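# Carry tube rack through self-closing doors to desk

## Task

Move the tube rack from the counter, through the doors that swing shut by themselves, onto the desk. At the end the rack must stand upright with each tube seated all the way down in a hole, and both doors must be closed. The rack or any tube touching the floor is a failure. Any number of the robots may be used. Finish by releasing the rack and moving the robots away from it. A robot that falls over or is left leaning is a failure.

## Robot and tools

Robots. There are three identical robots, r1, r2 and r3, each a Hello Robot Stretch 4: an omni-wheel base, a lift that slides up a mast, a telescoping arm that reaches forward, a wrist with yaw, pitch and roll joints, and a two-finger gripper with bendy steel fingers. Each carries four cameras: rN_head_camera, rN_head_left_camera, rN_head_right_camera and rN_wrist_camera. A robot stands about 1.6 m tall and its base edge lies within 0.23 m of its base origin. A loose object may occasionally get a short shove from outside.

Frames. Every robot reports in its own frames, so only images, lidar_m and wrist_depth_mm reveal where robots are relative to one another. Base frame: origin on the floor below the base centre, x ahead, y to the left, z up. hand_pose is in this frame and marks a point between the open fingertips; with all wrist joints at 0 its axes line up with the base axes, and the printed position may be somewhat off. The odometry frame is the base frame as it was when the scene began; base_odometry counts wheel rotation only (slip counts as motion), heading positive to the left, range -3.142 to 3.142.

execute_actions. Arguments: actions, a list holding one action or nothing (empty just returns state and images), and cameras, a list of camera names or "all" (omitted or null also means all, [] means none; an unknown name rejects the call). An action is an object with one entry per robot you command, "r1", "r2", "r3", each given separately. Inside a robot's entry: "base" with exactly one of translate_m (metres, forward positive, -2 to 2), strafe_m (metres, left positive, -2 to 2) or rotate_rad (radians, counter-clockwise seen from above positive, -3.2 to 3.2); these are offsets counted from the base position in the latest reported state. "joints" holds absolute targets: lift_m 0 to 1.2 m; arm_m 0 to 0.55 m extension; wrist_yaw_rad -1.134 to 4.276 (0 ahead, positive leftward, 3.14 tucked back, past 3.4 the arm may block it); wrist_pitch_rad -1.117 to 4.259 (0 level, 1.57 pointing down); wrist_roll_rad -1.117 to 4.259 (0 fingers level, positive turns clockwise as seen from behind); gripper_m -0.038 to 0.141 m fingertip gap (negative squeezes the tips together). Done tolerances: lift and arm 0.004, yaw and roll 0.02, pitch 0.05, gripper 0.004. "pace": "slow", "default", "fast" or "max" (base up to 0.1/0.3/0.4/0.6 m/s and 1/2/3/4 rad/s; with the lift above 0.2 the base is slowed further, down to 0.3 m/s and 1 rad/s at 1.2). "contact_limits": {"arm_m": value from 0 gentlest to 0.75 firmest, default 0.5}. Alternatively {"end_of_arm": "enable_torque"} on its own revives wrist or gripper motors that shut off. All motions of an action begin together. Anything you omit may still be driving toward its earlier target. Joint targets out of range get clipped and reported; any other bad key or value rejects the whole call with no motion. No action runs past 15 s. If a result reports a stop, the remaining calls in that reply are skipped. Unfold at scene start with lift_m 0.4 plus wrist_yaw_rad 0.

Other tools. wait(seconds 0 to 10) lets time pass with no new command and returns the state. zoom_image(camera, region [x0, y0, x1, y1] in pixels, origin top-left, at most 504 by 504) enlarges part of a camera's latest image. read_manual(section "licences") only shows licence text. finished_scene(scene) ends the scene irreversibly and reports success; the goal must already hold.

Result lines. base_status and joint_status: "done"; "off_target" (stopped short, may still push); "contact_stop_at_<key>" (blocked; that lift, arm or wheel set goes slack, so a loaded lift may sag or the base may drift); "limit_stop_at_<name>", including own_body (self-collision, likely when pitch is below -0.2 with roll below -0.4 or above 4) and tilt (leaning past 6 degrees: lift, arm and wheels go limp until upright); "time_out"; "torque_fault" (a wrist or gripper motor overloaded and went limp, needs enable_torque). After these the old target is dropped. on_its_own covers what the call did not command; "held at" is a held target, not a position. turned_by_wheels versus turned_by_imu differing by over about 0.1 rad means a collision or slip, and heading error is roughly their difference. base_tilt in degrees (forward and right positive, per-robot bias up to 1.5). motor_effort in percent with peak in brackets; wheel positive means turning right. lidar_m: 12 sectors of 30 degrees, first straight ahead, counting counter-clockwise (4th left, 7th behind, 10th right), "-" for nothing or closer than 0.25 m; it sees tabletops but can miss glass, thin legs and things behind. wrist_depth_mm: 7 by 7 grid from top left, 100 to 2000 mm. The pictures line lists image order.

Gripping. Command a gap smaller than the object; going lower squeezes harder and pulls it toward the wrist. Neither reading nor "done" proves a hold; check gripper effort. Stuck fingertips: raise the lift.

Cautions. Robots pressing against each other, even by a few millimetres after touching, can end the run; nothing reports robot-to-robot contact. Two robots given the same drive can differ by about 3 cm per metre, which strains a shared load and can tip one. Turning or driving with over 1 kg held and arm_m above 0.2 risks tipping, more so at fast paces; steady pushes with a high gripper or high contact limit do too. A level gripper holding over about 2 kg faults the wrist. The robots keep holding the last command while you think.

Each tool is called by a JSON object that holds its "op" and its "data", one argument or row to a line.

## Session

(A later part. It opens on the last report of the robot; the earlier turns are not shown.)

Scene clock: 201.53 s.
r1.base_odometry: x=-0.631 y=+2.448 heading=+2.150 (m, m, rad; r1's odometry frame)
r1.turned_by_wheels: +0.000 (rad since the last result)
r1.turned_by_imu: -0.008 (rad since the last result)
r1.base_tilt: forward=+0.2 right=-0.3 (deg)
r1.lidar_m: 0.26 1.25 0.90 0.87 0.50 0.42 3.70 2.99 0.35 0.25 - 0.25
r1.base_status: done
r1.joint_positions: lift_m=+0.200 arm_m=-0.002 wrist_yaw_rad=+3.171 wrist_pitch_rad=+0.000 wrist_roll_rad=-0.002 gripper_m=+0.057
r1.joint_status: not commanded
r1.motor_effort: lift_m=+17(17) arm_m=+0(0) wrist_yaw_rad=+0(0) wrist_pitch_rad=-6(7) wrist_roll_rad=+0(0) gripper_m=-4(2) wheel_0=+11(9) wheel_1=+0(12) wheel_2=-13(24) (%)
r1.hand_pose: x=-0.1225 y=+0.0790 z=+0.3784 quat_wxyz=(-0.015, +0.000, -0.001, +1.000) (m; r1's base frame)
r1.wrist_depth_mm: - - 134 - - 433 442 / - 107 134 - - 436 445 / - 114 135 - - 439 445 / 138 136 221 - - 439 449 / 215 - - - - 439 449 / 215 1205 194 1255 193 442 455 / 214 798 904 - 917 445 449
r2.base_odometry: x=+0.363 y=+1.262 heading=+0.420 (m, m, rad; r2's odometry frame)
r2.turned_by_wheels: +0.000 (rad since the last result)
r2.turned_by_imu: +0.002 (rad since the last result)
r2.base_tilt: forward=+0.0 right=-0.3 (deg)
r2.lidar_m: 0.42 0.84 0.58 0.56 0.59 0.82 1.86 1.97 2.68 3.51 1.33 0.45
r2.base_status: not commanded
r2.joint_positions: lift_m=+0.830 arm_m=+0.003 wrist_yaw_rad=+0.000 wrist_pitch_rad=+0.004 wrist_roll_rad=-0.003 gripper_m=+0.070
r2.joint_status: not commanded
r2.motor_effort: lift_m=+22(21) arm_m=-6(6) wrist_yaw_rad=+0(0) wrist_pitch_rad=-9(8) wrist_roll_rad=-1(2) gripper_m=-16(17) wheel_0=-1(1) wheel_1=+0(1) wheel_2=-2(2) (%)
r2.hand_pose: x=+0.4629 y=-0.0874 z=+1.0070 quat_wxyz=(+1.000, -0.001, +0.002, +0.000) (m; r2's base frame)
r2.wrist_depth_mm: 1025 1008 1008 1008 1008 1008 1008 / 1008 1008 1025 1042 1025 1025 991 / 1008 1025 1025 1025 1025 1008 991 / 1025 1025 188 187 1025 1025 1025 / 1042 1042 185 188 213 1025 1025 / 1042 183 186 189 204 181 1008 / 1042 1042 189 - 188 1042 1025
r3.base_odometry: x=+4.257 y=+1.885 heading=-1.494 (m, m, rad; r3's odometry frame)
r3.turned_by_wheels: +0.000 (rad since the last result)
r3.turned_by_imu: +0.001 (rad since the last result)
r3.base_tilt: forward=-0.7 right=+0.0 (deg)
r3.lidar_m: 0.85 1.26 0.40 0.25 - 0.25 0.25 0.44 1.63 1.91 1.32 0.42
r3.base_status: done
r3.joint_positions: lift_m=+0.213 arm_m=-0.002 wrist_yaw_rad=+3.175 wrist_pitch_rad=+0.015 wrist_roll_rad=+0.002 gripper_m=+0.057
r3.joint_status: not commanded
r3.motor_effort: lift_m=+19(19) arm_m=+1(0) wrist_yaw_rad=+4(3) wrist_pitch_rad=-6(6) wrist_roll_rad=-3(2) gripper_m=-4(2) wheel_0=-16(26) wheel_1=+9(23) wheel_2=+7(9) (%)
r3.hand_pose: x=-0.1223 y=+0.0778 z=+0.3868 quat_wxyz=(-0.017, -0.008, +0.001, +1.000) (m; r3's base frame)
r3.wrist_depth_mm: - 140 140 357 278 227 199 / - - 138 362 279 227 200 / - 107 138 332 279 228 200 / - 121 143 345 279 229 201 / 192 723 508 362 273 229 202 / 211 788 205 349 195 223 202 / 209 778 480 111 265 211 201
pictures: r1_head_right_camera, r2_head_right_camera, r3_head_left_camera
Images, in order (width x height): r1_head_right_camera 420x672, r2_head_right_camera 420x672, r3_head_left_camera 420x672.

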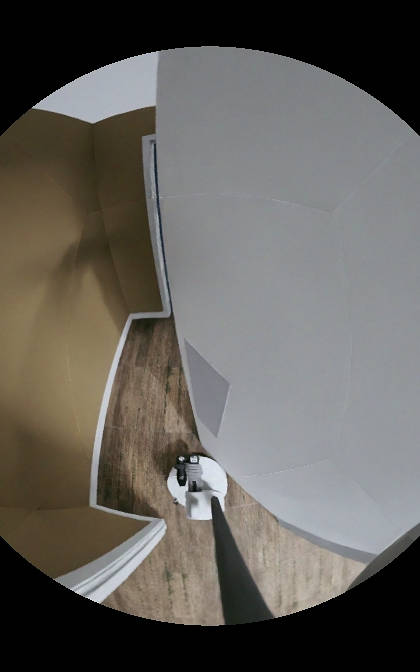

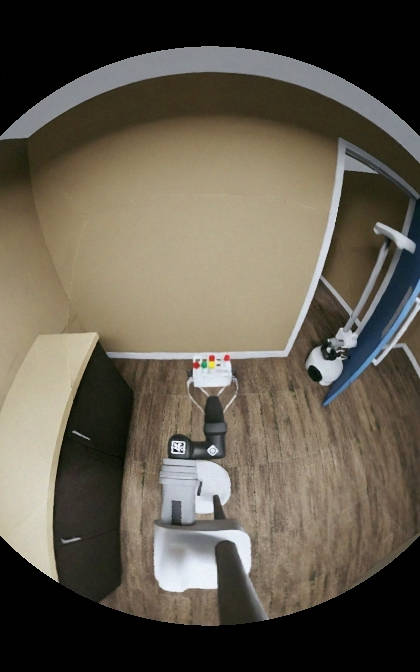

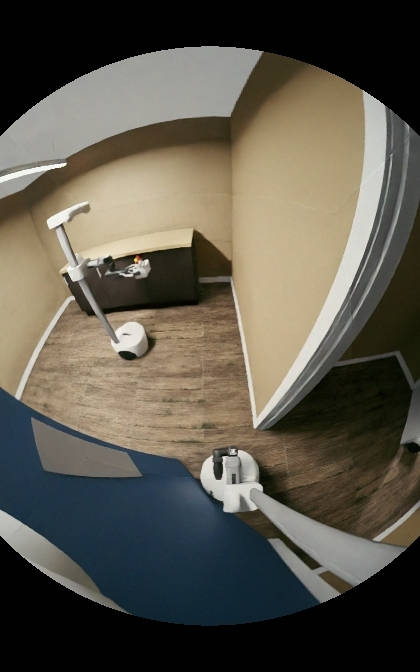

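{"op": "execute_actions", "data": {
  "actions": [
    {"r3": {"base": {"strafe_m": 0.28}, "pace": "slow"}, "r1": {"base": {"translate_m": 0.19}, "pace": "slow"}}
  ],
  "cameras": ["r1_head_right_camera", "r3_head_left_camera"]
}}

{"op": "execute_actions", "data": {
  "actions": [
    {"r3": {"base": {"translate_m": -0.45}, "pace": "slow"}, "r1": {"base": {"strafe_m": -0.45}, "pace": "slow"}}
  ],
  "cameras": ["r1_head_right_camera", "r3_head_left_camera", "r2_head_right_camera"]
}}

Scene clock: 222.33 s.
r1.base_odometry: x=-0.735 y=+2.607 heading=+2.150 (m, m, rad; r1's odometry frame)
r1.turned_by_wheels: +0.000 (rad since the last result)
r1.turned_by_imu: -0.004 (rad since the last result)
r1.base_tilt: forward=+0.2 right=-0.3 (deg)
r1.lidar_m: 1.71 1.27 0.90 0.86 0.77 0.60 3.93 0.83 0.28 0.25 1.47 1.71
r1.base_status: done
r1.joint_positions: lift_m=+0.200 arm_m=-0.002 wrist_yaw_rad=+3.171 wrist_pitch_rad=+0.000 wrist_roll_rad=-0.002 gripper_m=+0.057
r1.joint_status: not commanded
r1.motor_effort: lift_m=+17(17) arm_m=+0(0) wrist_yaw_rad=+0(1) wrist_pitch_rad=-6(5) wrist_roll_rad=+1(0) gripper_m=-1(1) wheel_0=+9(13) wheel_1=+0(1) wheel_2=-9(18) (%)
r1.hand_pose: x=-0.1225 y=+0.0790 z=+0.3784 quat_wxyz=(-0.015, +0.000, -0.001, +1.000) (m; r1's base frame)
r1.wrist_depth_mm: - - 133 - - 627 615 / - 107 133 - - 627 621 / - 113 135 - - 627 627 / 138 136 220 - - 634 627 / 215 - - - 676 634 627 / 215 1205 194 1281 192 634 627 / 214 820 891 - 831 640 634
r2.base_odometry: x=+0.363 y=+1.262 heading=+0.420 (m, m, rad; r2's odometry frame)
r2.turned_by_wheels: +0.000 (rad since the last result)
r2.turned_by_imu: +0.002 (rad since the last result)
r2.base_tilt: forward=+0.0 right=-0.2 (deg)
r2.lidar_m: 0.40 0.82 0.59 0.57 0.59 0.83 1.86 1.98 2.71 3.52 1.31 0.45
r2.base_status: not commanded
r2.joint_positions: lift_m=+0.830 arm_m=+0.003 wrist_yaw_rad=+0.000 wrist_pitch_rad=+0.004 wrist_roll_rad=-0.003 gripper_m=+0.070
r2.joint_status: not commanded
r2.motor_effort: lift_m=+22(22) arm_m=-6(6) wrist_yaw_rad=-1(1) wrist_pitch_rad=-8(9) wrist_roll_rad=-2(1) gripper_m=-20(19) wheel_0=+0(1) wheel_1=+0(0) wheel_2=-2(2) (%)
r2.hand_pose: x=+0.4629 y=-0.0874 z=+1.0070 quat_wxyz=(+1.000, -0.001, +0.002, +0.000) (m; r2's base frame)
r2.wrist_depth_mm: 1008 1008 1025 1008 1008 1008 991 / 1025 1025 1008 1008 1008 1025 991 / 1008 1025 1025 1025 1025 1008 1025 / 1025 1025 189 187 1042 1008 1008 / 1042 1025 186 187 213 1025 1025 / 1060 183 186 188 205 181 1025 / 1042 1060 190 - 188 1025 1025
r3.base_odometry: x=+4.535 y=+1.906 heading=-1.494 (m, m, rad; r3's odometry frame)
r3.turned_by_wheels: +0.000 (rad since the last result)
r3.turned_by_imu: +0.064 (rad since the last result)
r3.base_tilt: forward=-0.6 right=+0.0 (deg)
r3.lidar_m: 1.18 1.20 2.71 0.27 0.25 - 0.25 0.31 1.74 2.08 0.61 0.72
r3.base_status: done
r3.joint_positions: lift_m=+0.213 arm_m=-0.002 wrist_yaw_rad=+3.175 wrist_pitch_rad=+0.015 wrist_roll_rad=+0.002 gripper_m=+0.057
r3.joint_status: not commanded
r3.motor_effort: lift_m=+19(19) arm_m=+1(0) wrist_yaw_rad=+1(2) wrist_pitch_rad=-5(5) wrist_roll_rad=-3(3) gripper_m=+0(1) wheel_0=-10(19) wheel_1=+4(15) wheel_2=+6(7) (%)
r3.hand_pose: x=-0.1223 y=+0.0778 z=+0.3868 quat_wxyz=(-0.017, -0.008, +0.001, +1.000) (m; r3's base frame)
r3.wrist_depth_mm: - 140 140 324 268 229 207 / - - 138 324 270 229 206 / - 107 138 307 270 230 208 / - 121 143 317 271 231 208 / 192 504 410 324 264 230 208 / 211 554 206 315 193 226 209 / 210 564 397 111 257 217 208
pictures: r1_head_right_camera, r3_head_left_camera
Images, in order (width x height): r1_head_right_camera 420x672, r3_head_left_camera 420x672.

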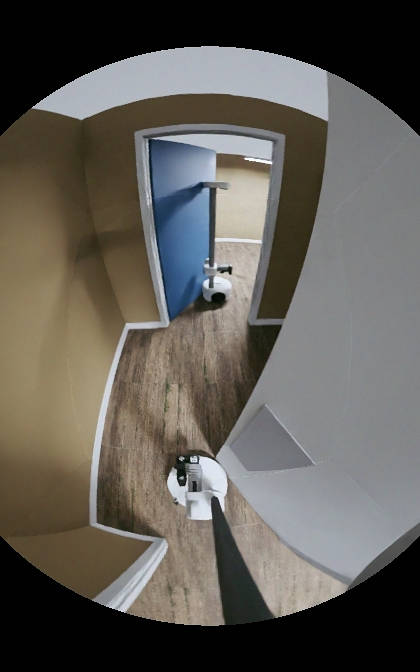

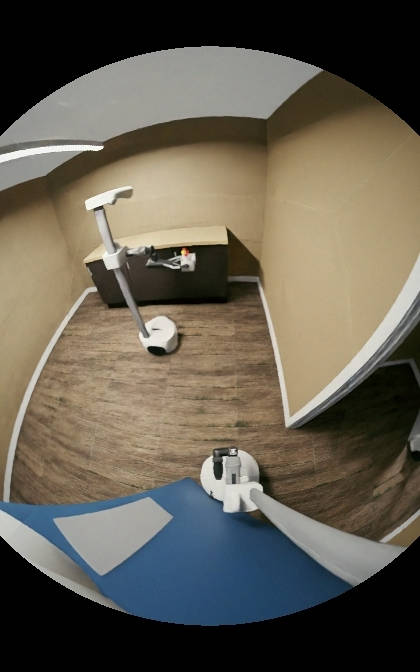

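Scene clock: 228.10 s.
r1.base_odometry: x=-0.415 y=+2.824 heading=+2.114 (m, m, rad; r1's odometry frame)
r1.turned_by_wheels: -0.036 (rad since the last result)
r1.turned_by_imu: -0.042 (rad since the last result)
r1.base_tilt: forward=+0.3 right=-0.4 (deg)
r1.lidar_m: 1.68 1.83 1.32 1.23 0.83 0.88 3.99 0.28 0.25 - 0.25 0.27
r1.base_status: strafe_m contact_stop (by the wheels' count: -0.386 of -0.450)
r1.joint_positions: lift_m=+0.200 arm_m=-0.002 wrist_yaw_rad=+3.170 wrist_pitch_rad=+0.000 wrist_roll_rad=-0.002 gripper_m=+0.057
r1.joint_status: not commanded
r1.on_its_own: the wheels are slack since a contact_stop
r1.motor_effort: lift_m=+18(18) arm_m=+0(0) wrist_yaw_rad=+0(3) wrist_pitch_rad=-5(7) wrist_roll_rad=-1(2) gripper_m=-3(4) wheel_0=+0(33) wheel_1=+0(37) wheel_2=+0(9) (%)
r1.hand_pose: x=-0.1224 y=+0.0791 z=+0.3783 quat_wxyz=(-0.014, +0.000, -0.001, +1.000) (m; r1's base frame)
r1.wrist_depth_mm: - - 134 - - - - / - 107 133 - - - - / - 114 135 - - - - / 138 136 221 - - - - / 213 521 - - - - 1708 / 214 496 194 1255 193 1255 778 / 215 459 904 - 917 831 778
r2.base_odometry: x=+0.363 y=+1.262 heading=+0.420 (m, m, rad; r2's odometry frame)
r2.turned_by_wheels: +0.000 (rad since the last result)
r2.turned_by_imu: +0.001 (rad since the last result)
r2.base_tilt: forward=+0.0 right=-0.2 (deg)
r2.lidar_m: 0.41 0.85 0.58 0.56 0.60 0.82 1.88 1.98 2.72 2.01 1.67 0.45
r2.base_status: not commanded
r2.joint_positions: lift_m=+0.830 arm_m=+0.003 wrist_yaw_rad=+0.000 wrist_pitch_rad=+0.004 wrist_roll_rad=-0.003 gripper_m=+0.070
r2.joint_status: not commanded
r2.motor_effort: lift_m=+21(21) arm_m=-6(6) wrist_yaw_rad=-2(1) wrist_pitch_rad=-9(8) wrist_roll_rad=-1(2) gripper_m=-20(16) wheel_0=-1(1) wheel_1=+0(0) wheel_2=-2(2) (%)
r2.hand_pose: x=+0.4629 y=-0.0874 z=+1.0070 quat_wxyz=(+1.000, -0.001, +0.002, +0.000) (m; r2's base frame)
r2.wrist_depth_mm: 1025 1008 1025 1008 991 1008 1008 / 1025 1025 1008 1008 1008 991 991 / 1042 1025 1025 1042 1008 991 1025 / 1042 1025 188 187 1025 1025 1008 / 1025 1042 186 187 213 1025 1025 / 1042 183 186 189 204 181 1008 / 1042 1060 190 - 188 1042 1025
r3.base_odometry: x=+4.501 y=+2.355 heading=-1.494 (m, m, rad; r3's odometry frame)
r3.turned_by_wheels: +0.000 (rad since the last result)
r3.turned_by_imu: -0.103 (rad since the last result)
r3.base_tilt: forward=-0.7 right=+0.0 (deg)
r3.lidar_m: 1.59 1.61 2.75 2.56 0.34 0.25 - 0.25 0.25 0.55 2.02 0.96
r3.base_status: done
r3.joint_positions: lift_m=+0.213 arm_m=-0.002 wrist_yaw_rad=+3.175 wrist_pitch_rad=+0.015 wrist_roll_rad=+0.002 gripper_m=+0.057
r3.joint_status: not commanded
r3.motor_effort: lift_m=+20(20) arm_m=+0(1) wrist_yaw_rad=+3(2) wrist_pitch_rad=-6(6) wrist_roll_rad=-3(2) gripper_m=-2(3) wheel_0=-5(13) wheel_1=-3(15) wheel_2=+9(15) (%)
r3.hand_pose: x=-0.1223 y=+0.0778 z=+0.3868 quat_wxyz=(-0.017, -0.008, +0.001, +1.000) (m; r3's base frame)
r3.wrist_depth_mm: - 140 139 330 336 340 347 / - - 138 330 336 342 345 / - 107 138 330 334 338 343 / - 121 143 329 334 338 343 / 192 319 325 329 334 340 345 / 211 322 206 330 193 340 343 / 209 319 325 111 334 338 342
pictures: r1_head_right_camera, r2_head_right_camera, r3_head_left_camera
Images, in order (width x height): r1_head_right_camera 420x672, r2_head_right_camera 420x672, r3_head_left_camera 420x672.

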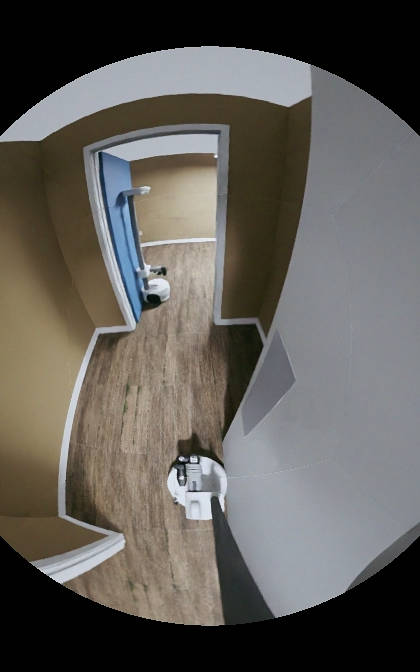

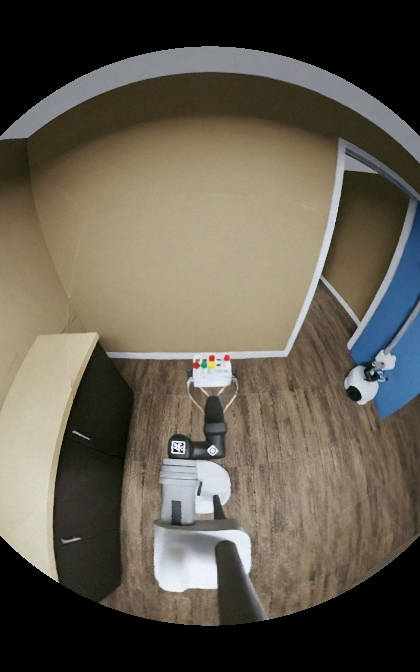

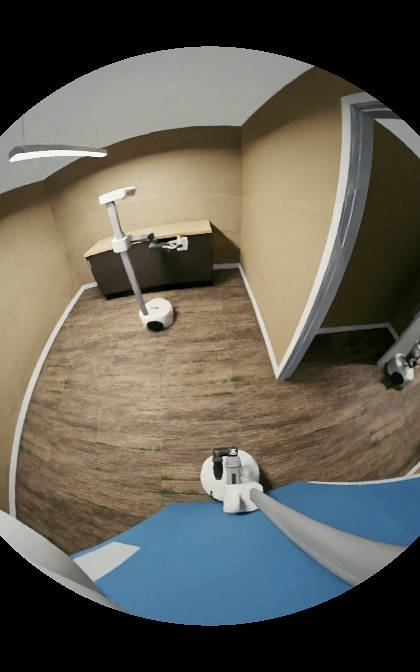

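Door stop hit near ~90-95°. Re-engage r1 quickly and slide both toward the door edges.

{"op": "execute_actions", "data": {
  "actions": [
    {"r1": {"base": {"translate_m": 0.25}, "pace": "slow"}, "r3": {"base": {"strafe_m": 0.25}, "pace": "slow"}}
  ],
  "cameras": ["r1_head_right_camera", "r3_head_left_camera"]
}}

Scene clock: 233.90 s.
r1.base_odometry: x=-0.544 y=+3.037 heading=+2.114 (m, m, rad; r1's odometry frame)
r1.turned_by_wheels: +0.000 (rad since the last result)
r1.turned_by_imu: -0.003 (rad since the last result)
r1.base_tilt: forward=+0.3 right=-0.3 (deg)
r1.lidar_m: 1.43 1.58 1.32 1.25 1.19 1.03 0.76 0.27 0.25 0.81 0.82 1.10
r1.base_status: done
r1.joint_positions: lift_m=+0.200 arm_m=-0.002 wrist_yaw_rad=+3.170 wrist_pitch_rad=+0.000 wrist_roll_rad=-0.002 gripper_m=+0.057
r1.joint_status: not commanded
r1.motor_effort: lift_m=+18(18) arm_m=+0(0) wrist_yaw_rad=+0(0) wrist_pitch_rad=-6(5) wrist_roll_rad=+1(0) gripper_m=-3(2) wheel_0=+6(9) wheel_1=+1(2) wheel_2=-4(9) (%)
r1.hand_pose: x=-0.1224 y=+0.0791 z=+0.3783 quat_wxyz=(-0.014, +0.000, -0.001, +1.000) (m; r1's base frame)
r1.wrist_depth_mm: - - 133 - - - 866 / - 107 134 - - - 891 / - 114 135 - - - 891 / 138 136 223 - - - 891 / 214 535 798 - - - 904 / 214 496 194 1255 193 1138 891 / 214 466 788 - 917 820 878
r2.base_odometry: x=+0.363 y=+1.262 heading=+0.420 (m, m, rad; r2's odometry frame)
r2.turned_by_wheels: +0.000 (rad since the last result)
r2.turned_by_imu: +0.001 (rad since the last result)
r2.base_tilt: forward=+0.0 right=-0.2 (deg)
r2.lidar_m: 0.41 0.82 0.59 0.54 0.59 0.84 1.88 1.96 2.70 1.57 1.57 0.47
r2.base_status: not commanded
r2.joint_positions: lift_m=+0.830 arm_m=+0.003 wrist_yaw_rad=+0.000 wrist_pitch_rad=+0.004 wrist_roll_rad=-0.003 gripper_m=+0.070
r2.joint_status: not commanded
r2.motor_effort: lift_m=+21(21) arm_m=-6(5) wrist_yaw_rad=-1(2) wrist_pitch_rad=-9(9) wrist_roll_rad=-1(1) gripper_m=-19(18) wheel_0=-1(1) wheel_1=+0(0) wheel_2=-2(2) (%)
r2.hand_pose: x=+0.4629 y=-0.0874 z=+1.0070 quat_wxyz=(+1.000, -0.001, +0.002, +0.000) (m; r2's base frame)
r2.wrist_depth_mm: 1008 1008 1025 1008 1008 991 1008 / 1025 1025 1025 1008 1008 991 991 / 1025 1025 1025 1008 1008 1008 1008 / 1025 1042 189 187 1025 1025 1025 / 1042 1025 186 187 213 1008 1025 / 1042 183 186 189 204 181 1025 / 1042 1060 190 - 189 1025 1025
r3.base_odometry: x=+4.750 y=+2.374 heading=-1.494 (m, m, rad; r3's odometry frame)
r3.turned_by_wheels: +0.000 (rad since the last result)
r3.turned_by_imu: +0.001 (rad since the last result)
r3.base_tilt: forward=-0.7 right=+0.0 (deg)
r3.lidar_m: 1.52 1.59 2.45 2.32 2.37 0.26 - 0.25 0.26 0.62 1.18 1.11
r3.base_status: done
r3.joint_positions: lift_m=+0.213 arm_m=-0.002 wrist_yaw_rad=+3.175 wrist_pitch_rad=+0.015 wrist_roll_rad=+0.002 gripper_m=+0.057
r3.joint_status: not commanded
r3.motor_effort: lift_m=+20(19) arm_m=+0(0) wrist_yaw_rad=+2(1) wrist_pitch_rad=-6(5) wrist_roll_rad=-2(1) gripper_m=-4(1) wheel_0=-3(9) wheel_1=+1(3) wheel_2=+7(9) (%)
r3.hand_pose: x=-0.1223 y=+0.0778 z=+0.3868 quat_wxyz=(-0.017, -0.008, +0.001, +1.000) (m; r3's base frame)
r3.wrist_depth_mm: - 140 140 327 329 1921 1921 / - - 138 327 329 1921 1983 / - 107 138 329 329 1863 1983 / - 121 143 325 327 1921 1921 / 193 324 325 327 325 1921 1921 / 211 322 206 325 194 1308 1430 / 210 324 324 111 327 327 976
pictures: r1_head_right_camera, r3_head_left_camera
Images, in order (width x height): r1_head_right_camera 420x672, r3_head_left_camera 420x672.

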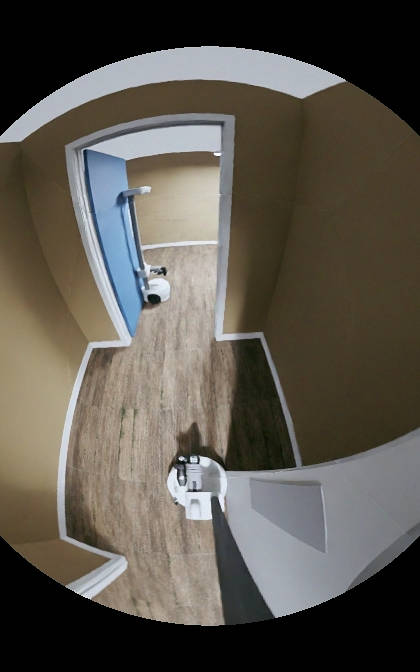

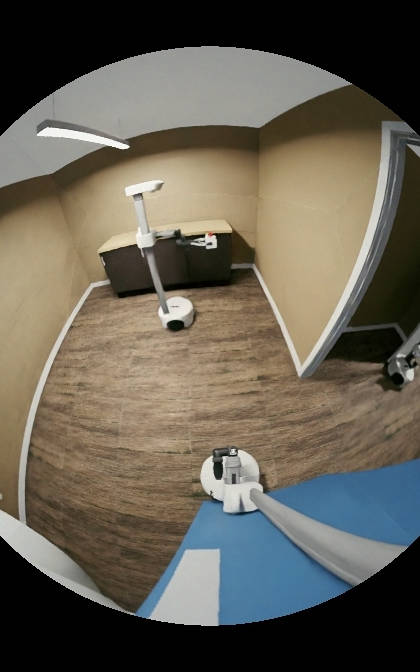

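{"op": "execute_actions", "data": {
  "actions": [
    {"r2": {"base": {"rotate_rad": -0.36}, "pace": "default"}, "r3": {"base": {"strafe_m": 0.08}, "pace": "slow"}}
  ],
  "cameras": []
}}

{"op": "execute_actions", "data": {
  "actions": [
    {"r2": {"base": {"strafe_m": -0.8}, "pace": "fast"}}
  ],
  "cameras": ["r2_head_camera", "r2_head_right_camera", "r3_head_left_camera"]
}}

Scene clock: 282.97 s.
r1.base_odometry: x=-0.544 y=+3.037 heading=+2.114 (m, m, rad; r1's odometry frame)
r1.turned_by_wheels: +0.000 (rad since the last result)
r1.turned_by_imu: -0.002 (rad since the last result)
r1.base_tilt: forward=+0.3 right=-0.3 (deg)
r1.lidar_m: 1.43 1.61 1.34 1.25 1.18 1.01 0.79 0.28 0.25 0.83 0.84 1.10
r1.base_status: not commanded
r1.joint_positions: lift_m=+0.200 arm_m=-0.002 wrist_yaw_rad=+3.170 wrist_pitch_rad=+0.000 wrist_roll_rad=-0.002 gripper_m=+0.057
r1.joint_status: not commanded
r1.motor_effort: lift_m=+18(18) arm_m=+0(0) wrist_yaw_rad=+1(2) wrist_pitch_rad=-6(6) wrist_roll_rad=-1(1) gripper_m=-3(3) wheel_0=+6(6) wheel_1=+1(1) wheel_2=-4(4) (%)
r1.hand_pose: x=-0.1224 y=+0.0791 z=+0.3783 quat_wxyz=(-0.014, +0.000, -0.001, +1.000) (m; r1's base frame)
r1.wrist_depth_mm: - - 133 - - - 878 / - 107 134 - - - 878 / - 114 135 - - - 891 / 138 136 221 - - - 891 / 215 530 809 - - - 904 / 214 492 195 1255 193 1118 891 / 215 462 798 - 917 820 891
r2.base_odometry: x=+0.363 y=+1.262 heading=+0.060 (m, m, rad; r2's odometry frame)
r2.turned_by_wheels: -0.360 (rad since the last result)
r2.turned_by_imu: -0.357 (rad since the last result)
r2.base_tilt: forward=+0.0 right=-0.2 (deg)
r2.lidar_m: 0.40 1.23 0.71 0.57 0.55 0.64 0.97 1.88 2.11 3.28 1.54 0.46
r2.base_status: done
r2.joint_positions: lift_m=+0.830 arm_m=+0.003 wrist_yaw_rad=+0.000 wrist_pitch_rad=+0.004 wrist_roll_rad=-0.003 gripper_m=+0.070
r2.joint_status: not commanded
r2.motor_effort: lift_m=+21(22) arm_m=-6(6) wrist_yaw_rad=-1(1) wrist_pitch_rad=-9(9) wrist_roll_rad=+0(1) gripper_m=-15(19) wheel_0=+1(6) wheel_1=+2(7) wheel_2=+1(7) (%)
r2.hand_pose: x=+0.4629 y=-0.0874 z=+1.0070 quat_wxyz=(+1.000, -0.001, +0.002, +0.000) (m; r2's base frame)
r2.wrist_depth_mm: 904 946 1025 1138 1205 - - / 904 960 1042 1138 1229 - - / 891 960 1025 1098 1255 - - / 891 976 189 187 1205 - - / 904 960 185 187 213 - - / 904 183 186 189 204 181 - / 917 976 190 - 188 - 1808
r3.base_odometry: x=+4.830 y=+2.380 heading=-1.494 (m, m, rad; r3's odometry frame)
r3.turned_by_wheels: +0.000 (rad since the last result)
r3.turned_by_imu: +0.001 (rad since the last result)
r3.base_tilt: forward=-0.7 right=+0.0 (deg)
r3.lidar_m: 1.41 1.55 2.37 2.25 2.31 1.90 1.83 0.25 0.25 0.65 1.18 1.18
r3.base_status: done
r3.joint_positions: lift_m=+0.213 arm_m=-0.002 wrist_yaw_rad=+3.175 wrist_pitch_rad=+0.015 wrist_roll_rad=+0.002 gripper_m=+0.057
r3.joint_status: not commanded
r3.motor_effort: lift_m=+20(20) arm_m=+0(0) wrist_yaw_rad=+2(2) wrist_pitch_rad=-5(6) wrist_roll_rad=-2(1) gripper_m=-4(2) wheel_0=-3(8) wheel_1=+0(7) wheel_2=+7(8) (%)
r3.hand_pose: x=-0.1223 y=+0.0778 z=+0.3868 quat_wxyz=(-0.017, -0.008, +0.001, +1.000) (m; r3's base frame)
r3.wrist_depth_mm: - 140 140 329 1983 1921 1921 / - - 139 325 1983 1921 1921 / - 107 138 325 1921 1983 1983 / - 121 143 327 1921 1921 1983 / 193 324 325 327 1921 1921 1921 / 211 324 205 327 193 1464 1397 / 209 325 325 111 991 891 1008
pictures: none
No camera images: the call's "cameras" was empty. Leave "cameras" out to get every camera's image.

Scene clock: 286.27 s.
r1.base_odometry: x=-0.544 y=+3.037 heading=+2.114 (m, m, rad; r1's odometry frame)
r1.turned_by_wheels: +0.000 (rad since the last result)
r1.turned_by_imu: -0.001 (rad since the last result)
r1.base_tilt: forward=+0.3 right=-0.4 (deg)
r1.lidar_m: 1.41 1.59 1.34 1.26 1.18 1.01 0.77 0.27 0.25 0.83 0.83 1.11
r1.base_status: not commanded
r1.joint_positions: lift_m=+0.200 arm_m=-0.002 wrist_yaw_rad=+3.170 wrist_pitch_rad=+0.000 wrist_roll_rad=-0.002 gripper_m=+0.057
r1.joint_status: not commanded
r1.motor_effort: lift_m=+18(18) arm_m=+0(0) wrist_yaw_rad=+0(0) wrist_pitch_rad=-5(7) wrist_roll_rad=-1(3) gripper_m=-4(3) wheel_0=+6(6) wheel_1=+1(1) wheel_2=-4(4) (%)
r1.hand_pose: x=-0.1224 y=+0.0791 z=+0.3783 quat_wxyz=(-0.014, +0.000, -0.001, +1.000) (m; r1's base frame)
r1.wrist_depth_mm: - - 134 - - - 878 / - 107 134 - - - 891 / - 114 135 - - - 891 / 138 136 221 - - - 891 / 214 535 809 - - - 891 / 214 500 195 1229 193 1138 891 / 215 459 798 - 917 820 891
r2.base_odometry: x=+0.411 y=+0.463 heading=+0.060 (m, m, rad; r2's odometry frame)
r2.turned_by_wheels: +0.000 (rad since the last result)
r2.turned_by_imu: +0.001 (rad since the last result)
r2.base_tilt: forward=+0.0 right=-0.3 (deg)
r2.lidar_m: 0.40 1.52 1.63 1.33 1.30 1.46 1.62 1.58 1.79 2.75 1.07 0.45
r2.base_status: done
r2.joint_positions: lift_m=+0.830 arm_m=+0.003 wrist_yaw_rad=+0.000 wrist_pitch_rad=+0.004 wrist_roll_rad=-0.003 gripper_m=+0.070
r2.joint_status: not commanded
r2.motor_effort: lift_m=+21(21) arm_m=-6(6) wrist_yaw_rad=-1(1) wrist_pitch_rad=-9(9) wrist_roll_rad=-1(1) gripper_m=-13(16) wheel_0=+0(13) wheel_1=+2(10) wheel_2=+0(1) (%)
r2.hand_pose: x=+0.4629 y=-0.0874 z=+1.0070 quat_wxyz=(+1.000, -0.001, +0.002, +0.000) (m; r2's base frame)
r2.wrist_depth_mm: 1138 1205 - - - 1229 991 / 1118 1205 - - - 1281 991 / 1118 1205 - - - 1281 976 / 1138 1229 1281 187 1576 1255 1008 / 1138 1229 185 187 213 1255 991 / 1160 183 186 189 204 181 991 / 1138 1205 190 - 187 1281 1008
r3.base_odometry: x=+4.830 y=+2.380 heading=-1.494 (m, m, rad; r3's odometry frame)
r3.turned_by_wheels: +0.000 (rad since the last result)
r3.turned_by_imu: +0.000 (rad since the last result)
r3.base_tilt: forward=-0.8 right=+0.0 (deg)
r3.lidar_m: 2.28 0.69 1.03 2.25 2.30 1.90 1.82 0.25 0.27 0.65 1.18 1.15
r3.base_status: not commanded
r3.joint_positions: lift_m=+0.213 arm_m=-0.002 wrist_yaw_rad=+3.175 wrist_pitch_rad=+0.015 wrist_roll_rad=+0.002 gripper_m=+0.057
r3.joint_status: not commanded
r3.motor_effort: lift_m=+19(20) arm_m=+1(0) wrist_yaw_rad=+1(1) wrist_pitch_rad=-5(6) wrist_roll_rad=-2(0) gripper_m=-4(1) wheel_0=-2(2) wheel_1=+0(0) wheel_2=+7(7) (%)
r3.hand_pose: x=-0.1223 y=+0.0778 z=+0.3868 quat_wxyz=(-0.017, -0.008, +0.001, +1.000) (m; r3's base frame)
r3.wrist_depth_mm: - 140 140 327 1921 1983 1983 / - - 138 327 1983 1983 1921 / - 107 138 327 1983 1983 1921 / - 121 143 325 1921 1983 1983 / 192 325 324 324 1863 1921 1983 / 211 324 206 325 194 1464 1430 / 209 324 325 111 976 891 991
pictures: r2_head_camera, r2_head_right_camera, r3_head_left_camera
Images, in order (width x height): r2_head_camera 420x560, r2_head_right_camera 420x672, r3_head_left_camera 420x672.

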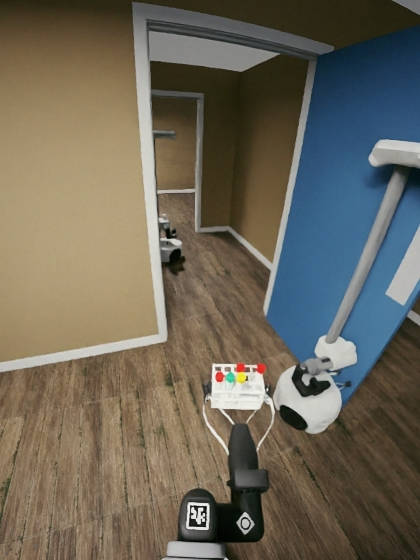

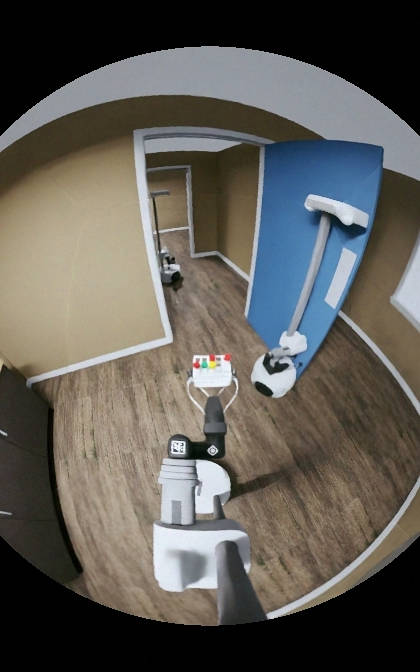

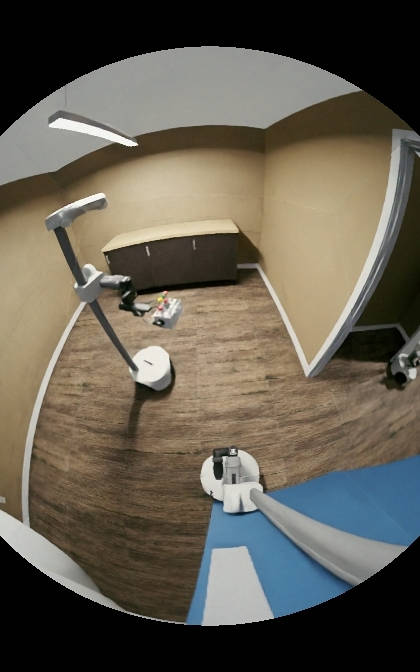

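{"op": "execute_actions", "data": {
  "actions": [
    {"r2": {"base": {"translate_m": 2.0}, "pace": "fast"}}
  ],
  "cameras": ["r2_head_camera", "r2_head_left_camera", "r1_head_left_camera"]
}}

Scene clock: 300.27 s.
r1.base_odometry: x=-0.544 y=+3.037 heading=+2.114 (m, m, rad; r1's odometry frame)
r1.turned_by_wheels: +0.000 (rad since the last result)
r1.turned_by_imu: -0.005 (rad since the last result)
r1.base_tilt: forward=+0.2 right=-0.3 (deg)
r1.lidar_m: 1.00 0.85 1.33 1.25 1.19 1.02 0.76 0.26 0.25 0.82 0.84 1.10
r1.base_status: not commanded
r1.joint_positions: lift_m=+0.200 arm_m=-0.002 wrist_yaw_rad=+3.170 wrist_pitch_rad=+0.000 wrist_roll_rad=-0.002 gripper_m=+0.057
r1.joint_status: not commanded
r1.motor_effort: lift_m=+18(18) arm_m=+0(0) wrist_yaw_rad=+1(1) wrist_pitch_rad=-6(7) wrist_roll_rad=-2(1) gripper_m=-2(3) wheel_0=+6(6) wheel_1=+0(1) wheel_2=-4(4) (%)
r1.hand_pose: x=-0.1224 y=+0.0791 z=+0.3783 quat_wxyz=(-0.014, +0.000, -0.001, +1.000) (m; r1's base frame)
r1.wrist_depth_mm: - - 133 - - - 878 / - 107 134 - - - 891 / - 114 135 - - - 891 / 138 136 222 - - - 891 / 214 530 809 - - - 891 / 215 496 194 1255 193 1138 904 / 214 462 798 - 917 820 891
r2.base_odometry: x=+2.408 y=+0.584 heading=+0.060 (m, m, rad; r2's odometry frame)
r2.turned_by_wheels: +0.000 (rad since the last result)
r2.turned_by_imu: +0.002 (rad since the last result)
r2.base_tilt: forward=+0.0 right=-0.2 (deg)
r2.lidar_m: 0.42 1.00 1.28 1.04 0.55 0.55 3.51 1.05 0.57 0.53 1.03 0.46
r2.base_status: done
r2.joint_positions: lift_m=+0.830 arm_m=+0.003 wrist_yaw_rad=+0.000 wrist_pitch_rad=+0.004 wrist_roll_rad=-0.003 gripper_m=+0.070
r2.joint_status: not commanded
r2.motor_effort: lift_m=+21(21) arm_m=-5(6) wrist_yaw_rad=-1(1) wrist_pitch_rad=-9(9) wrist_roll_rad=-1(1) gripper_m=-17(16) wheel_0=-1(5) wheel_1=-1(6) wheel_2=+1(11) (%)
r2.hand_pose: x=+0.4629 y=-0.0874 z=+1.0070 quat_wxyz=(+1.000, -0.001, +0.002, +0.000) (m; r2's base frame)
r2.wrist_depth_mm: 1397 - - 1921 1499 1078 866 / - - - 1921 1576 1098 878 / - - 1863 1983 1537 1078 854 / - - 190 189 1397 1098 866 / - - 186 189 213 1118 854 / - 183 187 189 204 181 891 / 1499 - 190 - 189 1118 878
r3.base_odometry: x=+4.830 y=+2.380 heading=-1.494 (m, m, rad; r3's odometry frame)
r3.turned_by_wheels: +0.000 (rad since the last result)
r3.turned_by_imu: +0.001 (rad since the last result)
r3.base_tilt: forward=-0.7 right=+0.0 (deg)
r3.lidar_m: 2.29 2.34 2.39 2.25 2.30 1.89 1.82 0.25 0.28 0.65 1.04 1.16
r3.base_status: not commanded
r3.joint_positions: lift_m=+0.213 arm_m=-0.002 wrist_yaw_rad=+3.175 wrist_pitch_rad=+0.015 wrist_roll_rad=+0.002 gripper_m=+0.057
r3.joint_status: not commanded
r3.motor_effort: lift_m=+20(19) arm_m=+1(0) wrist_yaw_rad=+3(2) wrist_pitch_rad=-6(5) wrist_roll_rad=-1(1) gripper_m=-2(3) wheel_0=-2(2) wheel_1=+0(0) wheel_2=+7(7) (%)
r3.hand_pose: x=-0.1223 y=+0.0778 z=+0.3868 quat_wxyz=(-0.017, -0.008, +0.001, +1.000) (m; r3's base frame)
r3.wrist_depth_mm: - 140 140 327 1921 1921 1983 / - - 138 327 1983 1921 1983 / - 107 138 327 1863 1921 1983 / - 121 142 327 1921 1983 1983 / 192 324 325 327 1921 1983 1983 / 211 325 206 325 193 1464 1430 / 209 324 324 111 976 891 991
pictures: r1_head_left_camera, r2_head_camera, r2_head_left_camera
Images, in order (width x height): r1_head_left_camera 420x672, r2_head_camera 420x560, r2_head_left_camera 420x672.

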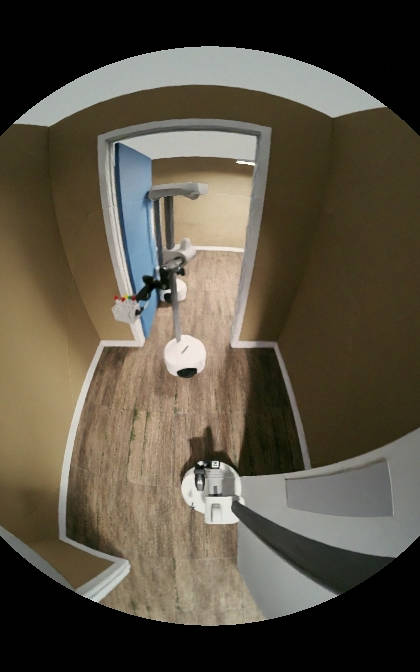

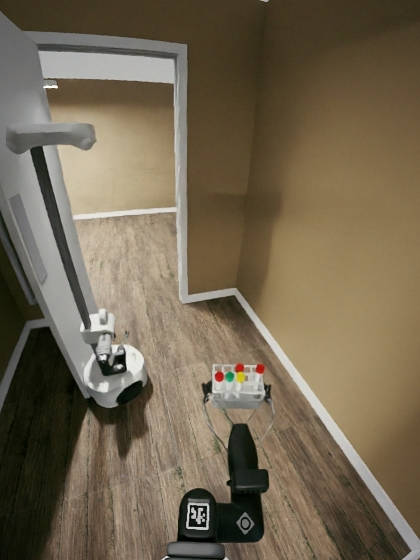

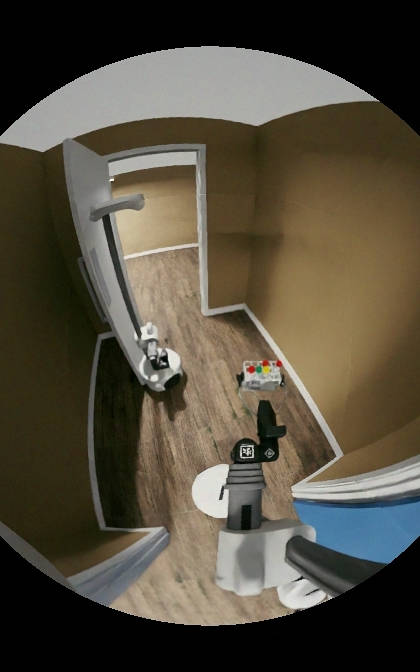

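{"op": "execute_actions", "data": {
  "actions": [
    {"r2": {"base": {"translate_m": 1.17}, "pace": "fast"}, "r3": {"base": {"strafe_m": 0.5}, "pace": "default"}}
  ],
  "cameras": []
}}

{"op": "execute_actions", "data": {
  "actions": [
    {"r2": {"base": {"rotate_rad": 0.69}, "pace": "default"}}
  ],
  "cameras": ["r2_head_camera", "r2_head_left_camera", "r1_head_left_camera"]
}}

Scene clock: 311.70 s.
r1.base_odometry: x=-0.544 y=+3.037 heading=+2.114 (m, m, rad; r1's odometry frame)
r1.turned_by_wheels: +0.000 (rad since the last result)
r1.turned_by_imu: -0.004 (rad since the last result)
r1.base_tilt: forward=+0.2 right=-0.2 (deg)
r1.lidar_m: 1.42 1.59 0.43 0.41 0.81 1.02 0.76 0.28 0.25 0.82 0.82 1.11
r1.base_status: not commanded
r1.joint_positions: lift_m=+0.200 arm_m=-0.002 wrist_yaw_rad=+3.170 wrist_pitch_rad=+0.000 wrist_roll_rad=-0.002 gripper_m=+0.057
r1.joint_status: not commanded
r1.motor_effort: lift_m=+18(18) arm_m=+0(0) wrist_yaw_rad=+0(1) wrist_pitch_rad=-7(6) wrist_roll_rad=+1(1) gripper_m=-2(2) wheel_0=+6(6) wheel_1=+1(1) wheel_2=-4(4) (%)
r1.hand_pose: x=-0.1224 y=+0.0791 z=+0.3783 quat_wxyz=(-0.014, +0.000, -0.001, +1.000) (m; r1's base frame)
r1.wrist_depth_mm: - - 133 - - - 878 / - 107 134 - - - 866 / - 114 135 - - - 891 / 138 136 222 - - - 891 / 214 530 788 - - - 891 / 215 500 195 1255 193 1138 891 / 215 462 788 - 931 820 891
r2.base_odometry: x=+3.576 y=+0.654 heading=+0.060 (m, m, rad; r2's odometry frame)
r2.turned_by_wheels: +0.000 (rad since the last result)
r2.turned_by_imu: +0.002 (rad since the last result)
r2.base_tilt: forward=+0.0 right=-0.2 (deg)
r2.lidar_m: 0.42 0.87 1.00 0.42 0.42 1.58 1.46 1.32 0.77 0.63 0.63 0.46
r2.base_status: done
r2.joint_positions: lift_m=+0.830 arm_m=+0.003 wrist_yaw_rad=+0.000 wrist_pitch_rad=+0.004 wrist_roll_rad=-0.003 gripper_m=+0.070
r2.joint_status: not commanded
r2.motor_effort: lift_m=+21(21) arm_m=-6(6) wrist_yaw_rad=-2(1) wrist_pitch_rad=-9(9) wrist_roll_rad=-1(0) gripper_m=-15(15) wheel_0=-1(4) wheel_1=-2(5) wheel_2=+2(12) (%)
r2.hand_pose: x=+0.4629 y=-0.0874 z=+1.0070 quat_wxyz=(+1.000, -0.001, +0.002, +0.000) (m; r2's base frame)
r2.wrist_depth_mm: - 647 691 759 798 591 469 / - 647 691 750 798 591 473 / - 647 676 759 798 597 477 / - 654 191 188 759 597 473 / - 661 186 188 213 603 477 / - 183 186 189 204 181 480 / - 640 190 - 188 609 480
r3.base_odometry: x=+5.329 y=+2.418 heading=-1.494 (m, m, rad; r3's odometry frame)
r3.turned_by_wheels: +0.000 (rad since the last result)
r3.turned_by_imu: +0.002 (rad since the last result)
r3.base_tilt: forward=-0.7 right=+0.0 (deg)
r3.lidar_m: 2.25 2.32 1.84 1.73 1.79 1.96 1.81 1.89 1.47 1.29 1.29 1.84
r3.base_status: done
r3.joint_positions: lift_m=+0.213 arm_m=-0.002 wrist_yaw_rad=+3.175 wrist_pitch_rad=+0.015 wrist_roll_rad=+0.002 gripper_m=+0.057
r3.joint_status: not commanded
r3.motor_effort: lift_m=+20(19) arm_m=+0(1) wrist_yaw_rad=+2(2) wrist_pitch_rad=-5(6) wrist_roll_rad=-2(2) gripper_m=-2(2) wheel_0=+0(10) wheel_1=-2(13) wheel_2=+2(10) (%)
r3.hand_pose: x=-0.1223 y=+0.0778 z=+0.3868 quat_wxyz=(-0.017, -0.008, +0.001, +1.000) (m; r3's base frame)
r3.wrist_depth_mm: - 140 140 1983 1983 1983 - / - - 138 1921 1983 1983 1983 / - 107 138 - 1983 1983 1983 / - 121 143 1983 1983 1983 1983 / 192 1983 1983 1983 1983 1983 1983 / 211 1537 206 1499 194 1464 1397 / 209 1042 946 111 991 891 976
pictures: none
No camera images: the call's "cameras" was empty. Leave "cameras" out to get every camera's image.

Scene clock: 313.17 s.
r1.base_odometry: x=-0.544 y=+3.037 heading=+2.114 (m, m, rad; r1's odometry frame)
r1.turned_by_wheels: +0.000 (rad since the last result)
r1.turned_by_imu: -0.001 (rad since the last result)
r1.base_tilt: forward=+0.2 right=-0.3 (deg)
r1.lidar_m: 1.42 1.56 0.47 0.41 0.55 1.01 0.77 0.27 0.25 0.84 0.84 1.09
r1.base_status: not commanded
r1.joint_positions: lift_m=+0.200 arm_m=-0.002 wrist_yaw_rad=+3.170 wrist_pitch_rad=+0.000 wrist_roll_rad=-0.002 gripper_m=+0.057
r1.joint_status: not commanded
r1.motor_effort: lift_m=+18(18) arm_m=+0(1) wrist_yaw_rad=+1(1) wrist_pitch_rad=-7(6) wrist_roll_rad=+1(2) gripper_m=-4(2) wheel_0=+6(6) wheel_1=+1(1) wheel_2=-4(4) (%)
r1.hand_pose: x=-0.1224 y=+0.0791 z=+0.3783 quat_wxyz=(-0.014, +0.000, -0.001, +1.000) (m; r1's base frame)
r1.wrist_depth_mm: - - 133 - - - 878 / - 107 134 - - - 866 / - 114 135 - - - 891 / 138 136 222 - - - 891 / 213 530 798 - - - 891 / 215 496 194 1255 193 1138 891 / 215 462 798 - 917 820 878
r2.base_odometry: x=+3.576 y=+0.654 heading=+0.750 (m, m, rad; r2's odometry frame)
r2.turned_by_wheels: +0.690 (rad since the last result)
r2.turned_by_imu: +0.686 (rad since the last result)
r2.base_tilt: forward=+0.0 right=-0.3 (deg)
r2.lidar_m: 0.41 0.51 0.42 0.51 1.60 1.35 1.13 0.69 0.64 0.63 0.76 0.46
r2.base_status: done
r2.joint_positions: lift_m=+0.830 arm_m=+0.003 wrist_yaw_rad=+0.000 wrist_pitch_rad=+0.004 wrist_roll_rad=-0.003 gripper_m=+0.070
r2.joint_status: not commanded
r2.motor_effort: lift_m=+21(21) arm_m=-6(5) wrist_yaw_rad=-2(2) wrist_pitch_rad=-8(9) wrist_roll_rad=-1(1) gripper_m=-20(18) wheel_0=-1(7) wheel_1=-1(5) wheel_2=-1(7) (%)
r2.hand_pose: x=+0.4629 y=-0.0874 z=+1.0070 quat_wxyz=(+1.000, -0.001, +0.002, +0.000) (m; r2's base frame)
r2.wrist_depth_mm: 788 - - - - 585 549 / 788 - - - - 580 554 / 788 - - - - 580 549 / 788 - 189 189 - 591 554 / 788 - 186 189 213 591 564 / 788 183 186 190 204 181 559 / 798 1863 190 - 189 597 564
r3.base_odometry: x=+5.329 y=+2.418 heading=-1.494 (m, m, rad; r3's odometry frame)
r3.turned_by_wheels: +0.000 (rad since the last result)
r3.turned_by_imu: +0.000 (rad since the last result)
r3.base_tilt: forward=-0.7 right=+0.0 (deg)
r3.lidar_m: 2.25 2.29 1.87 1.74 1.79 1.95 1.80 1.87 1.45 1.35 1.35 1.87
r3.base_status: not commanded
r3.joint_positions: lift_m=+0.213 arm_m=-0.002 wrist_yaw_rad=+3.175 wrist_pitch_rad=+0.015 wrist_roll_rad=+0.002 gripper_m=+0.057
r3.joint_status: not commanded
r3.motor_effort: lift_m=+20(20) arm_m=+0(1) wrist_yaw_rad=+1(3) wrist_pitch_rad=-6(7) wrist_roll_rad=-1(2) gripper_m=-4(2) wheel_0=+0(0) wheel_1=-2(2) wheel_2=+1(2) (%)
r3.hand_pose: x=-0.1223 y=+0.0778 z=+0.3868 quat_wxyz=(-0.017, -0.008, +0.001, +1.000) (m; r3's base frame)
r3.wrist_depth_mm: - 140 140 1921 - - 1983 / - - 138 1983 1983 1921 1921 / - 107 138 1983 1983 1983 1983 / - 121 143 1921 1983 1921 1983 / 191 1921 1983 1983 1983 1983 1983 / 211 1576 206 1499 194 1464 1430 / 209 1025 960 111 991 891 991
pictures: r1_head_left_camera, r2_head_camera, r2_head_left_camera
Images, in order (width x height): r1_head_left_camera 420x672, r2_head_camera 420x560, r2_head_left_camera 420x672.

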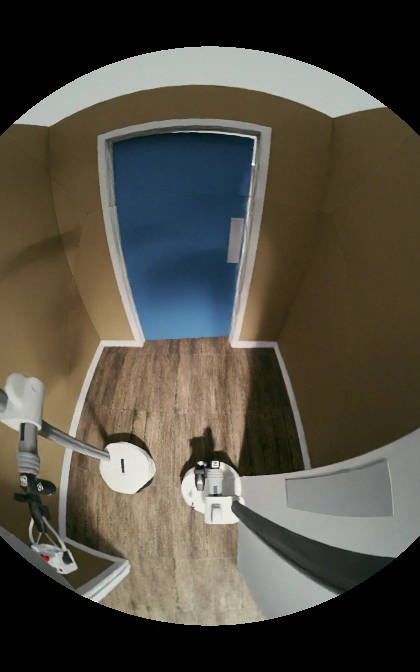

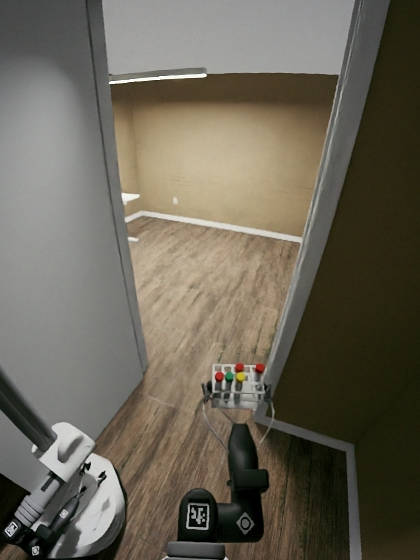

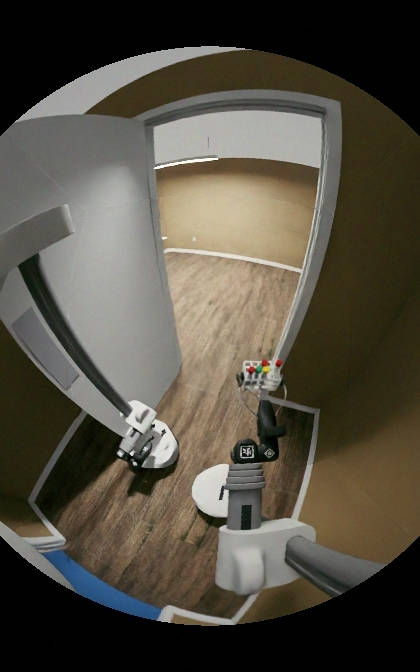

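{"op": "execute_actions", "data": {
  "actions": [
    {"r2": {"base": {"translate_m": 1.55}, "pace": "fast"}}
  ],
  "cameras": []
}}

{"op": "execute_actions", "data": {
  "actions": [
    {"r2": {"base": {"rotate_rad": 1.0}, "pace": "default"}, "r1": {"base": {"translate_m": 0.5}, "pace": "default"}}
  ],
  "cameras": ["r2_head_camera", "r2_wrist_camera"]
}}

Scene clock: 328.93 s.
r1.base_odometry: x=-0.544 y=+3.037 heading=+2.114 (m, m, rad; r1's odometry frame)
r1.turned_by_wheels: +0.000 (rad since the last result)
r1.turned_by_imu: -0.006 (rad since the last result)
r1.base_tilt: forward=+0.3 right=-0.4 (deg)
r1.lidar_m: 1.44 1.54 1.33 1.26 1.19 1.02 0.75 0.25 0.25 0.83 0.84 1.12
r1.base_status: not commanded
r1.joint_positions: lift_m=+0.200 arm_m=-0.002 wrist_yaw_rad=+3.170 wrist_pitch_rad=+0.000 wrist_roll_rad=-0.002 gripper_m=+0.057
r1.joint_status: not commanded
r1.motor_effort: lift_m=+18(18) arm_m=+0(0) wrist_yaw_rad=+0(1) wrist_pitch_rad=-8(7) wrist_roll_rad=-1(1) gripper_m=-5(3) wheel_0=+6(6) wheel_1=+1(1) wheel_2=-4(4) (%)
r1.hand_pose: x=-0.1224 y=+0.0791 z=+0.3783 quat_wxyz=(-0.014, +0.000, -0.001, +1.000) (m; r1's base frame)
r1.wrist_depth_mm: - - 133 - - - 878 / - 107 134 - - - 891 / - 114 135 - - - 891 / 138 136 221 - - - 891 / 215 530 788 1308 - - 891 / 215 496 193 1229 193 1138 891 / 214 459 798 - 917 809 891
r2.base_odometry: x=+4.710 y=+1.711 heading=+0.750 (m, m, rad; r2's odometry frame)
r2.turned_by_wheels: +0.000 (rad since the last result)
r2.turned_by_imu: +0.003 (rad since the last result)
r2.base_tilt: forward=+0.0 right=-0.2 (deg)
r2.lidar_m: 0.42 1.96 1.78 0.80 0.53 0.67 2.09 0.69 1.03 2.19 2.66 0.45
r2.base_status: done
r2.joint_positions: lift_m=+0.830 arm_m=+0.003 wrist_yaw_rad=+0.000 wrist_pitch_rad=+0.004 wrist_roll_rad=-0.003 gripper_m=+0.070
r2.joint_status: not commanded
r2.motor_effort: lift_m=+21(21) arm_m=-6(5) wrist_yaw_rad=-1(1) wrist_pitch_rad=-8(9) wrist_roll_rad=+0(1) gripper_m=-18(19) wheel_0=+0(7) wheel_1=+0(6) wheel_2=+1(12) (%)
r2.hand_pose: x=+0.4629 y=-0.0874 z=+1.0070 quat_wxyz=(+1.000, -0.001, +0.002, +0.000) (m; r2's base frame)
r2.wrist_depth_mm: - - - - - - - / - - - - - - - / - - - - - - - / - - 189 189 - - - / - - 186 189 214 - - / - 183 186 190 204 182 - / - - 190 - 189 - -
r3.base_odometry: x=+5.329 y=+2.418 heading=-1.494 (m, m, rad; r3's odometry frame)
r3.turned_by_wheels: +0.000 (rad since the last result)
r3.turned_by_imu: +0.001 (rad since the last result)
r3.base_tilt: forward=-0.7 right=-0.1 (deg)
r3.lidar_m: 2.25 2.30 1.87 1.74 1.79 1.97 1.83 1.87 1.46 1.37 1.41 1.84
r3.base_status: not commanded
r3.joint_positions: lift_m=+0.213 arm_m=-0.002 wrist_yaw_rad=+3.175 wrist_pitch_rad=+0.015 wrist_roll_rad=+0.002 gripper_m=+0.057
r3.joint_status: not commanded
r3.motor_effort: lift_m=+19(19) arm_m=+0(0) wrist_yaw_rad=+1(1) wrist_pitch_rad=-4(7) wrist_roll_rad=-2(3) gripper_m=-3(2) wheel_0=+0(0) wheel_1=-2(1) wheel_2=+1(1) (%)
r3.hand_pose: x=-0.1223 y=+0.0778 z=+0.3868 quat_wxyz=(-0.017, -0.008, +0.001, +1.000) (m; r3's base frame)
r3.wrist_depth_mm: - 140 140 1921 1983 1921 1983 / - - 138 1921 1921 1983 1983 / - 107 138 1983 1983 1983 1983 / - 121 143 - - 1921 1983 / 192 1921 1983 1983 1921 - 1983 / 211 1576 205 1537 194 1464 1397 / 209 1025 960 111 991 904 991
pictures: none
No camera images: the call's "cameras" was empty. Leave "cameras" out to get every camera's image.

Scene clock: 332.07 s.
r1.base_odometry: x=-0.802 y=+3.465 heading=+2.114 (m, m, rad; r1's odometry frame)
r1.turned_by_wheels: +0.000 (rad since the last result)
r1.turned_by_imu: -0.004 (rad since the last result)
r1.base_tilt: forward=+0.3 right=-0.3 (deg)
r1.lidar_m: 0.96 1.02 1.28 1.28 1.32 1.42 0.49 1.19 0.81 0.77 0.81 0.95
r1.base_status: done
r1.joint_positions: lift_m=+0.200 arm_m=-0.002 wrist_yaw_rad=+3.170 wrist_pitch_rad=+0.000 wrist_roll_rad=-0.002 gripper_m=+0.057
r1.joint_status: not commanded
r1.motor_effort: lift_m=+18(18) arm_m=+0(0) wrist_yaw_rad=+1(0) wrist_pitch_rad=-7(6) wrist_roll_rad=-1(3) gripper_m=-3(2) wheel_0=+1(9) wheel_1=+1(6) wheel_2=-2(8) (%)
r1.hand_pose: x=-0.1224 y=+0.0791 z=+0.3783 quat_wxyz=(-0.014, +0.000, -0.001, +1.000) (m; r1's base frame)
r1.wrist_depth_mm: - - 134 699 - 1366 1366 / - 107 134 691 - 1366 1366 / - 114 135 591 - 1366 1397 / 138 136 222 691 - 1397 1308 / 215 1430 1397 699 - 1366 1366 / 215 1229 194 597 193 1229 1229 / 214 820 904 - 904 820 878
r2.base_odometry: x=+4.710 y=+1.711 heading=+1.749 (m, m, rad; r2's odometry frame)
r2.turned_by_wheels: +1.000 (rad since the last result)
r2.turned_by_imu: +0.994 (rad since the last result)
r2.base_tilt: forward=+0.0 right=-0.2 (deg)
r2.lidar_m: 0.42 0.83 0.51 0.62 2.20 0.69 0.92 2.19 2.59 2.69 2.70 0.44
r2.base_status: done
r2.joint_positions: lift_m=+0.830 arm_m=+0.003 wrist_yaw_rad=+0.000 wrist_pitch_rad=+0.004 wrist_roll_rad=-0.003 gripper_m=+0.070
r2.joint_status: not commanded
r2.motor_effort: lift_m=+20(21) arm_m=-6(6) wrist_yaw_rad=-2(1) wrist_pitch_rad=-9(8) wrist_roll_rad=-1(0) gripper_m=-19(17) wheel_0=-2(8) wheel_1=-2(6) wheel_2=-2(8) (%)
r2.hand_pose: x=+0.4629 y=-0.0874 z=+1.0071 quat_wxyz=(+1.000, -0.001, +0.002, +0.000) (m; r2's base frame)
r2.wrist_depth_mm: 1229 - - - - - - / 1182 - - - - - - / 1205 - - - - - - / 1205 - 190 187 - - - / 1182 - 186 187 213 - - / 1182 183 186 188 204 181 - / 1205 1921 190 - 188 - -
r3.base_odometry: x=+5.329 y=+2.418 heading=-1.494 (m, m, rad; r3's odometry frame)
r3.turned_by_wheels: +0.000 (rad since the last result)
r3.turned_by_imu: +0.000 (rad since the last result)
r3.base_tilt: forward=-0.7 right=+0.0 (deg)
r3.lidar_m: 2.25 2.31 1.84 1.74 1.77 1.97 1.84 1.89 1.49 1.38 1.41 1.86
r3.base_status: not commanded
r3.joint_positions: lift_m=+0.213 arm_m=-0.002 wrist_yaw_rad=+3.175 wrist_pitch_rad=+0.015 wrist_roll_rad=+0.002 gripper_m=+0.057
r3.joint_status: not commanded
r3.motor_effort: lift_m=+19(19) arm_m=+0(0) wrist_yaw_rad=+1(2) wrist_pitch_rad=-6(5) wrist_roll_rad=-1(1) gripper_m=-4(4) wheel_0=+0(0) wheel_1=-2(2) wheel_2=+2(2) (%)
r3.hand_pose: x=-0.1223 y=+0.0778 z=+0.3868 quat_wxyz=(-0.017, -0.008, +0.001, +1.000) (m; r3's base frame)
r3.wrist_depth_mm: - 140 140 1921 1983 1983 - / - - 138 1921 - - 1983 / - 107 138 1983 1983 1983 1983 / - 121 143 1983 1921 - 1983 / 192 1983 1921 1983 1983 1921 1983 / 211 1537 206 1537 194 1499 1430 / 209 1025 946 111 1008 904 991
pictures: r2_head_camera, r2_wrist_camera
Images, in order (width x height): r2_head_camera 420x560, r2_wrist_camera 616x392.

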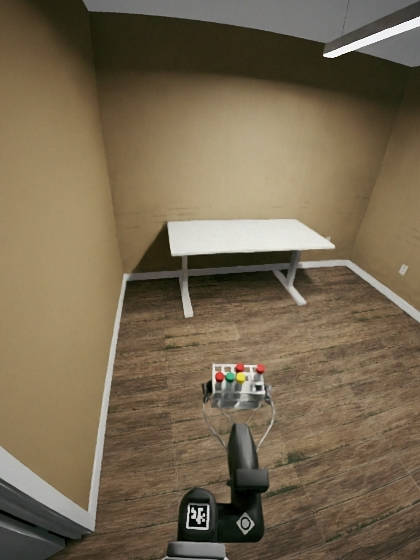

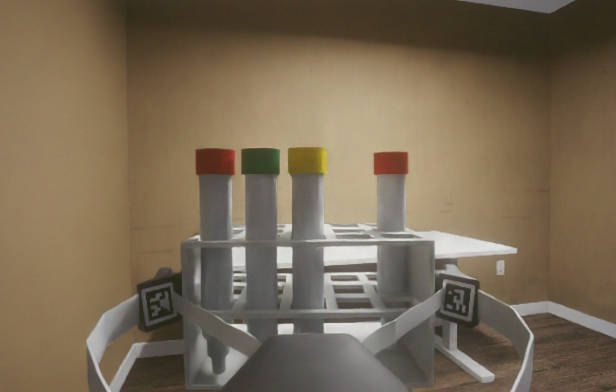

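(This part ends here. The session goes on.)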